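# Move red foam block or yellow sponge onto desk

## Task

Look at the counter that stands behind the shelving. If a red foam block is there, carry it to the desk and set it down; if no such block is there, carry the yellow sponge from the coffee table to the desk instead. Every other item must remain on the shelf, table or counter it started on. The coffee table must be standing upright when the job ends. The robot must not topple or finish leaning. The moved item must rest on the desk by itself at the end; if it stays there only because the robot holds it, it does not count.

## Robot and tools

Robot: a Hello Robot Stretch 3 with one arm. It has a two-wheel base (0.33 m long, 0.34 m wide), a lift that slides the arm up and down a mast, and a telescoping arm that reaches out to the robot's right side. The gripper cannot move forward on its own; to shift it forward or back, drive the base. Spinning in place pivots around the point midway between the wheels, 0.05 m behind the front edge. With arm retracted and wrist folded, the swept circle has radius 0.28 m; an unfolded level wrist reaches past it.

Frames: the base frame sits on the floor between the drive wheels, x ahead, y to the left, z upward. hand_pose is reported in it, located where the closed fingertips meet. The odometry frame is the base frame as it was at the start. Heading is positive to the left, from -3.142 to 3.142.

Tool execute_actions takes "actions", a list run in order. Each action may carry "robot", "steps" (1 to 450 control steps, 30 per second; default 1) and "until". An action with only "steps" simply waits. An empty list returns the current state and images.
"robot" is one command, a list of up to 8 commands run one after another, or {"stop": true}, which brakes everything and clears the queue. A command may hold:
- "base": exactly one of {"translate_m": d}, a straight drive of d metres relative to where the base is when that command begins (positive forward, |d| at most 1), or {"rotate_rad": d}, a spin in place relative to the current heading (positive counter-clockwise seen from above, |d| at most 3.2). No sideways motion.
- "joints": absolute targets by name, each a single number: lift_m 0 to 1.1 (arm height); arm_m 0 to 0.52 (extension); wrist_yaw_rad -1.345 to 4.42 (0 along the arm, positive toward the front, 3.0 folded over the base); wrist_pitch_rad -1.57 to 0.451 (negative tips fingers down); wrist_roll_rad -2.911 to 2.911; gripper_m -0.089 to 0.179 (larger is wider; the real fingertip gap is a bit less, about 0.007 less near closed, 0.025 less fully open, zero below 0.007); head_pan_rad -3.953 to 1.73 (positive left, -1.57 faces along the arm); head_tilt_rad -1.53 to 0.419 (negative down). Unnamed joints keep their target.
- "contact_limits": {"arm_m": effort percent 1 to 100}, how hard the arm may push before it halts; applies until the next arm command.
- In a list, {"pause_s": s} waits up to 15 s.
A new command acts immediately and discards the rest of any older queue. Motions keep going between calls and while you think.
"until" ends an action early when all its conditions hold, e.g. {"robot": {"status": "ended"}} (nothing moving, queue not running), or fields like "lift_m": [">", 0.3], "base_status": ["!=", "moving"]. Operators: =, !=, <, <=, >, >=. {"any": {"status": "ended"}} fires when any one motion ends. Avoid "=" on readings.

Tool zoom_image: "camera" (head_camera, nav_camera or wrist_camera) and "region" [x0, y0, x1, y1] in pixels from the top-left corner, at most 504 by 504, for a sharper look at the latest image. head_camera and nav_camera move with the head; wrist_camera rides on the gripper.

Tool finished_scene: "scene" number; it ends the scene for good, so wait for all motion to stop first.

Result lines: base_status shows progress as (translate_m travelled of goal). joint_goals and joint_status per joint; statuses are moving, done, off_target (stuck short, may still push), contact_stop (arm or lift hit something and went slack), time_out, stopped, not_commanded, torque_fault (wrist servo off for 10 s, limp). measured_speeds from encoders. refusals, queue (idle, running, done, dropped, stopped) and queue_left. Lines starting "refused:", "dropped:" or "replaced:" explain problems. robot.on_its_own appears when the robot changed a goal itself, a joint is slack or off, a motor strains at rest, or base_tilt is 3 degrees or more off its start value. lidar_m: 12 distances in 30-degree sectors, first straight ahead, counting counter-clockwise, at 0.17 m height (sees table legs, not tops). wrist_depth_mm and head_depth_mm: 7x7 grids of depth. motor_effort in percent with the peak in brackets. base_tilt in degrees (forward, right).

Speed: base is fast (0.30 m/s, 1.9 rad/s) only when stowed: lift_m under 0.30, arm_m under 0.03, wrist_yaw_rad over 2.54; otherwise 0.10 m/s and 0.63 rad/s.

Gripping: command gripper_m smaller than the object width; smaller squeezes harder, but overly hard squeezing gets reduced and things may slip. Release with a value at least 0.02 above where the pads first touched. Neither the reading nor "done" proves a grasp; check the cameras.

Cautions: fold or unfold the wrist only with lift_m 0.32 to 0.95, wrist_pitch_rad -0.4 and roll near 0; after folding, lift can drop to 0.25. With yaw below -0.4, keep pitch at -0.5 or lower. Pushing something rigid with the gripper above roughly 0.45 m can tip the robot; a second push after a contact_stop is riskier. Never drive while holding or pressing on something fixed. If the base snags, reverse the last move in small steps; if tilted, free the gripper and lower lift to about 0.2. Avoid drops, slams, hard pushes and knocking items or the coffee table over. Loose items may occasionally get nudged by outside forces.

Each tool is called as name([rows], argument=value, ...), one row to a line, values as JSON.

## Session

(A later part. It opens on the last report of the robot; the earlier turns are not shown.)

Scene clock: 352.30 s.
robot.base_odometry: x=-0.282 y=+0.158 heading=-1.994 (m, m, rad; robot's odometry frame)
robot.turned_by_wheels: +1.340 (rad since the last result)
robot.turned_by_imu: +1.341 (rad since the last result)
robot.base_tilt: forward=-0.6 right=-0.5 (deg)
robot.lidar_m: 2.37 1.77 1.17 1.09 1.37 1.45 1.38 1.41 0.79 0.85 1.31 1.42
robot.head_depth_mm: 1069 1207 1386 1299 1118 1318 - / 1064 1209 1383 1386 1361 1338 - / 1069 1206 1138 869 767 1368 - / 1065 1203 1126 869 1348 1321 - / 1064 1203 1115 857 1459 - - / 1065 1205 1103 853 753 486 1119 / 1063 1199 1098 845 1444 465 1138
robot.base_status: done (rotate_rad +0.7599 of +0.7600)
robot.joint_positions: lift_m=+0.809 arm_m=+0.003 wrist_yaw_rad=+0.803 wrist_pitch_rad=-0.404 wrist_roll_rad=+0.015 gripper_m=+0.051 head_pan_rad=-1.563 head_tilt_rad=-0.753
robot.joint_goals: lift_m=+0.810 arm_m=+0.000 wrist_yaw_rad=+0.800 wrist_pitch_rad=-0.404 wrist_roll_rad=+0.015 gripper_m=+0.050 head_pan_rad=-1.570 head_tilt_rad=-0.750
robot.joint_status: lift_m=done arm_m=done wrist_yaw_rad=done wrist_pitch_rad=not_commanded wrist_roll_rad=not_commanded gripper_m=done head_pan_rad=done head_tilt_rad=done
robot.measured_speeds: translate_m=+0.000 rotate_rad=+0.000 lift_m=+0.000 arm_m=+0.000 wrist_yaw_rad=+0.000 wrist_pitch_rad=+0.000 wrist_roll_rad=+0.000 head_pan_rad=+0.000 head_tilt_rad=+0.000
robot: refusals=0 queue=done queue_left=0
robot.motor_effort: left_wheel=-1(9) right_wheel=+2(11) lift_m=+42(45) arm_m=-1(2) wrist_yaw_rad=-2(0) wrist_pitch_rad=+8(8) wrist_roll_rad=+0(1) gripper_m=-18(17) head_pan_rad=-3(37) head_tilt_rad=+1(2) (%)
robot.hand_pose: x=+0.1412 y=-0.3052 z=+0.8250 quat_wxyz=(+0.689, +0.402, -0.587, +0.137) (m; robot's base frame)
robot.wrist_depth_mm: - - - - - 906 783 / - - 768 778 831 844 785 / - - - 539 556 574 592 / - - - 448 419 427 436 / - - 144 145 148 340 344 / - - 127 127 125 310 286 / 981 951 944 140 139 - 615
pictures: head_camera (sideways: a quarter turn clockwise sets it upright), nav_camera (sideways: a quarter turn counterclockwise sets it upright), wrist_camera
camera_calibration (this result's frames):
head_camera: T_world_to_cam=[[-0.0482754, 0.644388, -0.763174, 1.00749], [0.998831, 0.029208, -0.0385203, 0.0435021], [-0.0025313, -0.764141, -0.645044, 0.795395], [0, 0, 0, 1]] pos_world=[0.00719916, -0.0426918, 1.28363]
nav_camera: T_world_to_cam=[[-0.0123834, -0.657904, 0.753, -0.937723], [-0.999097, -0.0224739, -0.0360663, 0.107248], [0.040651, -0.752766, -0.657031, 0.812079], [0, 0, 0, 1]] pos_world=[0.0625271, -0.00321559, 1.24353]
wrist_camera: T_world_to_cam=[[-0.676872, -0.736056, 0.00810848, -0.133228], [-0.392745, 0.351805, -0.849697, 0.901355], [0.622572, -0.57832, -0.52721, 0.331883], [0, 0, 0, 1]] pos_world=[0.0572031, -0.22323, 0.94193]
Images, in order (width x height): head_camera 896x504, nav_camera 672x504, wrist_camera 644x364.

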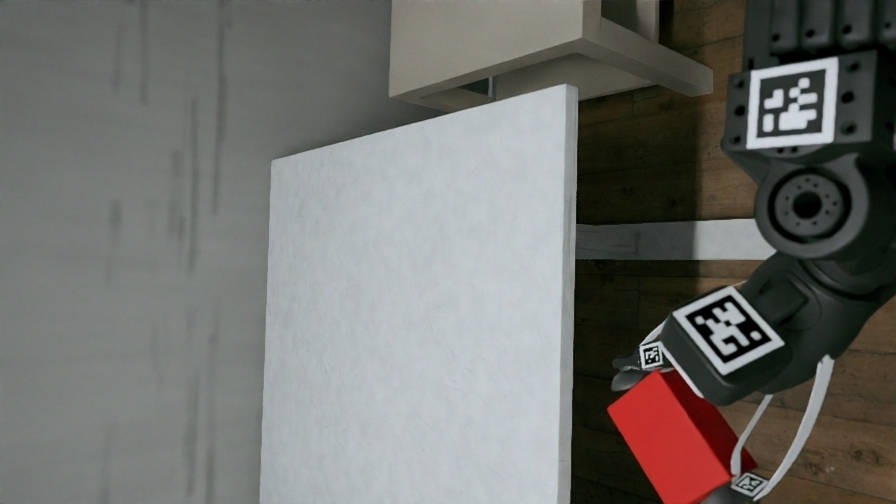

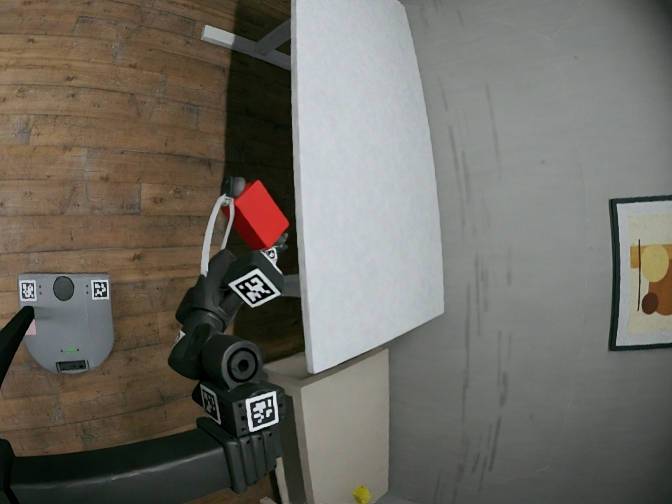

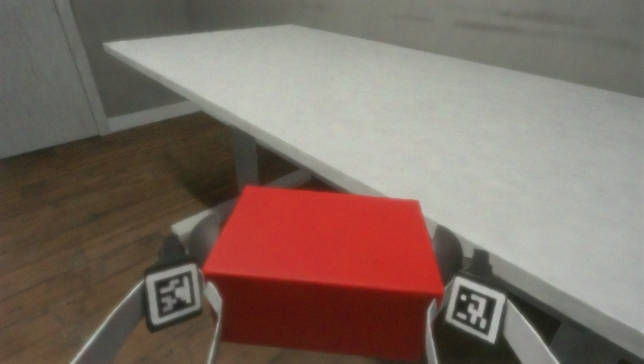

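execute_actions([
  {"robot": {"joints": {"wrist_yaw_rad": 0.3, "arm_m": 0.32, "lift_m": 0.76}}, "steps": 300, "until": {"robot": {"status": "ended"}}},
])

Scene clock: 362.63 s.
robot.base_odometry: x=-0.282 y=+0.158 heading=-1.994 (m, m, rad; robot's odometry frame)
robot.turned_by_wheels: +0.000 (rad since the last result)
robot.turned_by_imu: +0.001 (rad since the last result)
robot.base_tilt: forward=-0.7 right=-0.5 (deg)
robot.lidar_m: 2.37 1.77 1.17 1.09 1.37 1.45 1.38 1.41 0.80 0.85 1.32 1.42
robot.head_depth_mm: 1069 1205 1379 1297 1108 1363 - / 1067 1200 1377 1356 - 1327 1141 / 1068 1207 1137 - 1117 1344 1156 / 1066 1204 1129 - 1405 1304 1151 / 1069 1204 1117 827 1462 1330 1147 / 1067 1201 1102 849 1453 1315 1139 / 1063 1204 1092 845 1434 1314 1137
robot.base_status: done (rotate_rad +0.7599 of +0.7600)
robot.joint_positions: lift_m=+0.761 arm_m=+0.320 wrist_yaw_rad=+0.301 wrist_pitch_rad=-0.404 wrist_roll_rad=+0.015 gripper_m=+0.051 head_pan_rad=-1.563 head_tilt_rad=-0.753
robot.joint_goals: lift_m=+0.760 arm_m=+0.320 wrist_yaw_rad=+0.300 wrist_pitch_rad=-0.404 wrist_roll_rad=+0.015 gripper_m=+0.050 head_pan_rad=-1.570 head_tilt_rad=-0.750
robot.joint_status: lift_m=done arm_m=done wrist_yaw_rad=done wrist_pitch_rad=not_commanded wrist_roll_rad=not_commanded gripper_m=done head_pan_rad=done head_tilt_rad=done
robot.measured_speeds: translate_m=+0.000 rotate_rad=+0.000 lift_m=+0.000 arm_m=+0.000 wrist_yaw_rad=+0.000 wrist_pitch_rad=+0.000 wrist_roll_rad=+0.000 head_pan_rad=+0.000 head_tilt_rad=+0.000
robot: refusals=0 queue=done queue_left=0
robot.motor_effort: left_wheel=-1(1) right_wheel=+3(2) lift_m=+10(42) arm_m=+4(5) wrist_yaw_rad=-1(3) wrist_pitch_rad=+8(8) wrist_roll_rad=+1(1) gripper_m=-18(18) head_pan_rad=-3(4) head_tilt_rad=+1(1) (%)
robot.hand_pose: x=+0.0456 y=-0.6807 z=+0.7766 quat_wxyz=(+0.701, +0.244, -0.669, -0.039) (m; robot's base frame)
robot.wrist_depth_mm: 855 799 742 698 646 581 548 / 559 566 594 615 638 612 594 / 390 399 409 420 428 439 630 / 303 308 312 318 324 330 352 / 246 248 143 145 147 263 272 / 209 214 127 127 125 224 223 / 179 177 173 140 139 183 191
pictures: head_camera (sideways: a quarter turn clockwise sets it upright), nav_camera (sideways: a quarter turn counterclockwise sets it upright), wrist_camera
camera_calibration (this result's frames):
head_camera: T_world_to_cam=[[-0.0481197, 0.644399, -0.763174, 1.00749], [0.998838, 0.0289666, -0.0385203, 0.0435021], [-0.00271595, -0.76414, -0.645044, 0.795396], [0, 0, 0, 1]] pos_world=[0.00718885, -0.0426921, 1.28363]
nav_camera: T_world_to_cam=[[-0.0125424, -0.657901, 0.753, -0.937722], [-0.999102, -0.0222325, -0.0360663, 0.107248], [0.0404691, -0.752776, -0.657031, 0.81208], [0, 0, 0, 1]] pos_world=[0.0625264, -0.00322923, 1.24353]
wrist_camera: T_world_to_cam=[[-0.947439, -0.319833, 0.00810663, -0.178341], [-0.175168, 0.497362, -0.849675, 1.04395], [0.267722, -0.806435, -0.527245, 0.00961618], [0, 0, 0, 1]] pos_world=[0.0113242, -0.568505, 0.893532]
Images, in order (width x height): head_camera 896x504, nav_camera 672x504, wrist_camera 644x364.

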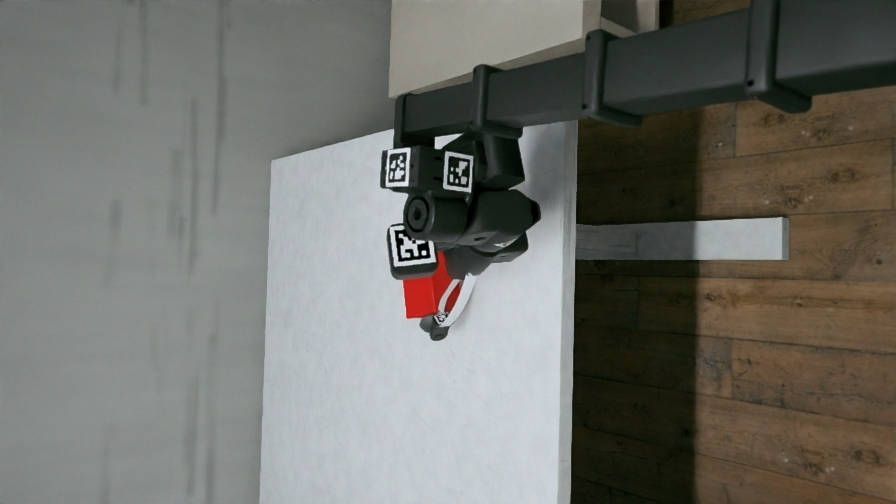

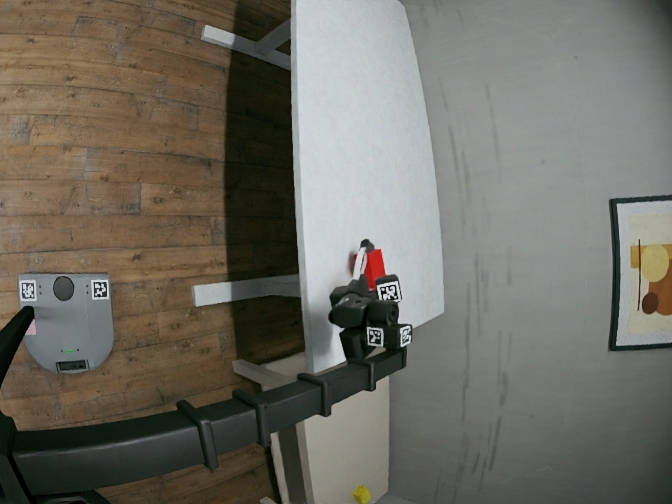

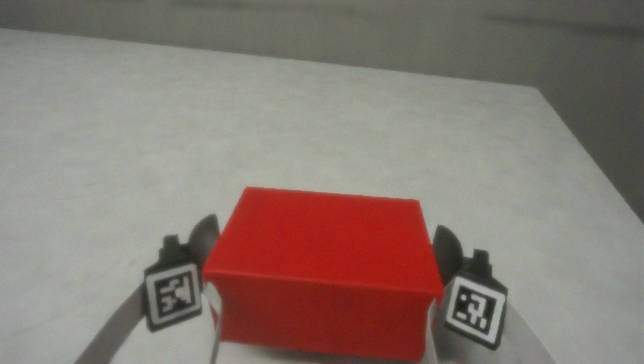

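execute_actions([
  {"robot": [{"joints": {"lift_m": 0.733}}, {"joints": {"gripper_m": 0.16}}, {"joints": {"lift_m": 0.80}}], "steps": 300, "until": {"robot": {"status": "ended"}}},
])

Scene clock: 374.53 s.
robot.base_odometry: x=-0.282 y=+0.158 heading=-1.994 (m, m, rad; robot's odometry frame)
robot.turned_by_wheels: +0.000 (rad since the last result)
robot.turned_by_imu: +0.001 (rad since the last result)
robot.base_tilt: forward=-0.6 right=-0.5 (deg)
robot.lidar_m: 2.37 1.77 1.17 1.10 1.37 1.45 1.37 1.41 0.79 0.85 1.31 1.42
robot.head_depth_mm: 1075 1211 1381 1325 1110 - - / 1065 1205 1359 - 1131 1339 1160 / 1065 1204 1186 - 767 1344 1158 / 1065 1201 1170 808 1355 1302 1149 / 1065 1205 1113 823 1466 1326 1144 / 1069 1200 1109 852 1452 1322 1139 / 1066 1200 1096 845 1450 1313 1134
robot.base_status: done (rotate_rad +0.7599 of +0.7600)
robot.joint_positions: lift_m=+0.799 arm_m=+0.320 wrist_yaw_rad=+0.301 wrist_pitch_rad=-0.404 wrist_roll_rad=+0.015 gripper_m=+0.160 head_pan_rad=-1.563 head_tilt_rad=-0.753
robot.joint_goals: lift_m=+0.800 arm_m=+0.320 wrist_yaw_rad=+0.300 wrist_pitch_rad=-0.404 wrist_roll_rad=+0.015 gripper_m=+0.160 head_pan_rad=-1.570 head_tilt_rad=-0.750
robot.joint_status: lift_m=done arm_m=done wrist_yaw_rad=done wrist_pitch_rad=not_commanded wrist_roll_rad=not_commanded gripper_m=done head_pan_rad=done head_tilt_rad=done
robot.measured_speeds: translate_m=+0.000 rotate_rad=+0.000 lift_m=+0.000 arm_m=+0.000 wrist_yaw_rad=+0.000 wrist_pitch_rad=+0.000 wrist_roll_rad=+0.000 head_pan_rad=+0.000 head_tilt_rad=+0.000
robot: refusals=0 queue=done queue_left=0
robot.motor_effort: left_wheel=-1(1) right_wheel=+3(2) lift_m=+43(44) arm_m=+4(4) wrist_yaw_rad=-1(0) wrist_pitch_rad=+8(8) wrist_roll_rad=+1(1) gripper_m=+0(81) head_pan_rad=-2(3) head_tilt_rad=+1(1) (%)
robot.hand_pose: x=+0.0456 y=-0.6807 z=+0.8150 quat_wxyz=(+0.701, +0.244, -0.669, -0.039) (m; robot's base frame)
robot.wrist_depth_mm: 877 815 721 690 630 590 560 / 685 721 715 701 668 621 595 / 479 488 506 521 516 533 624 / 376 377 380 393 393 408 673 / 302 316 307 315 320 329 346 / 263 257 256 207 268 268 275 / - 221 211 178 217 226 238
pictures: head_camera (sideways: a quarter turn clockwise sets it upright), nav_camera (sideways: a quarter turn counterclockwise sets it upright), wrist_camera
camera_calibration (this result's frames):
head_camera: T_world_to_cam=[[-0.0481198, 0.644399, -0.763174, 1.00749], [0.998838, 0.0289667, -0.0385204, 0.0435021], [-0.00271586, -0.76414, -0.645044, 0.795396], [0, 0, 0, 1]] pos_world=[0.00718885, -0.0426921, 1.28363]
nav_camera: T_world_to_cam=[[-0.0125423, -0.657901, 0.753, -0.937722], [-0.999102, -0.0222326, -0.0360663, 0.107248], [0.0404692, -0.752776, -0.657031, 0.81208], [0, 0, 0, 1]] pos_world=[0.0625264, -0.00322923, 1.24353]
wrist_camera: T_world_to_cam=[[-0.94744, -0.319831, 0.00810653, -0.178652], [-0.175166, 0.497362, -0.849675, 1.07658], [0.26772, -0.806436, -0.527245, 0.0298656], [0, 0, 0, 1]] pos_world=[0.011324, -0.568506, 0.93194]
Images, in order (width x height): head_camera 896x504, nav_camera 672x504, wrist_camera 644x364.

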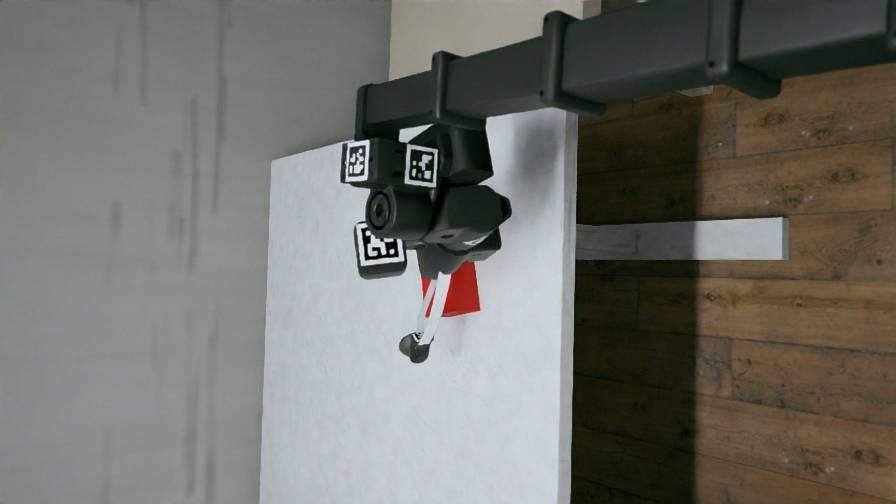

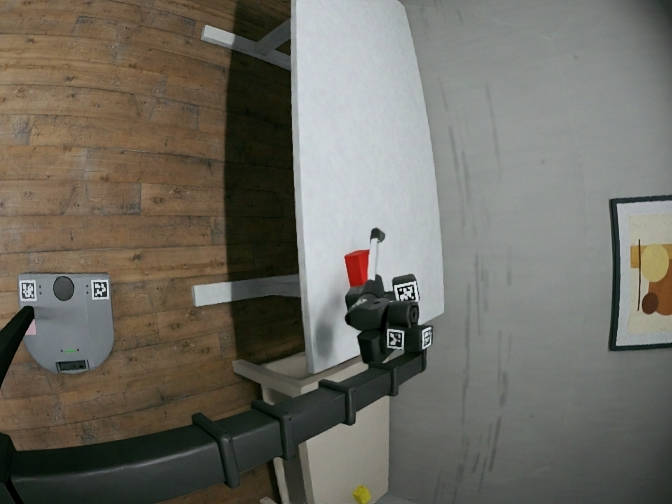

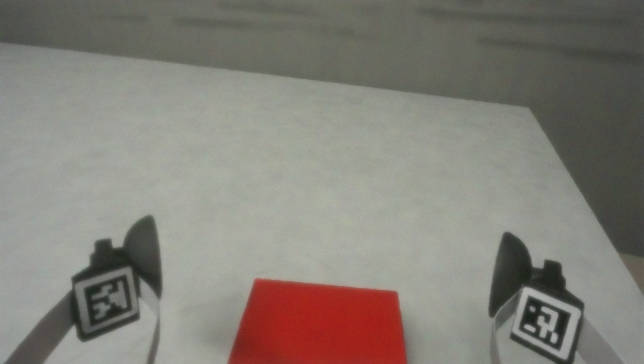

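The red block is resting on the desk and the gripper is clear of it.

finished_scene(scene=1)

The scene is finished: the task was done.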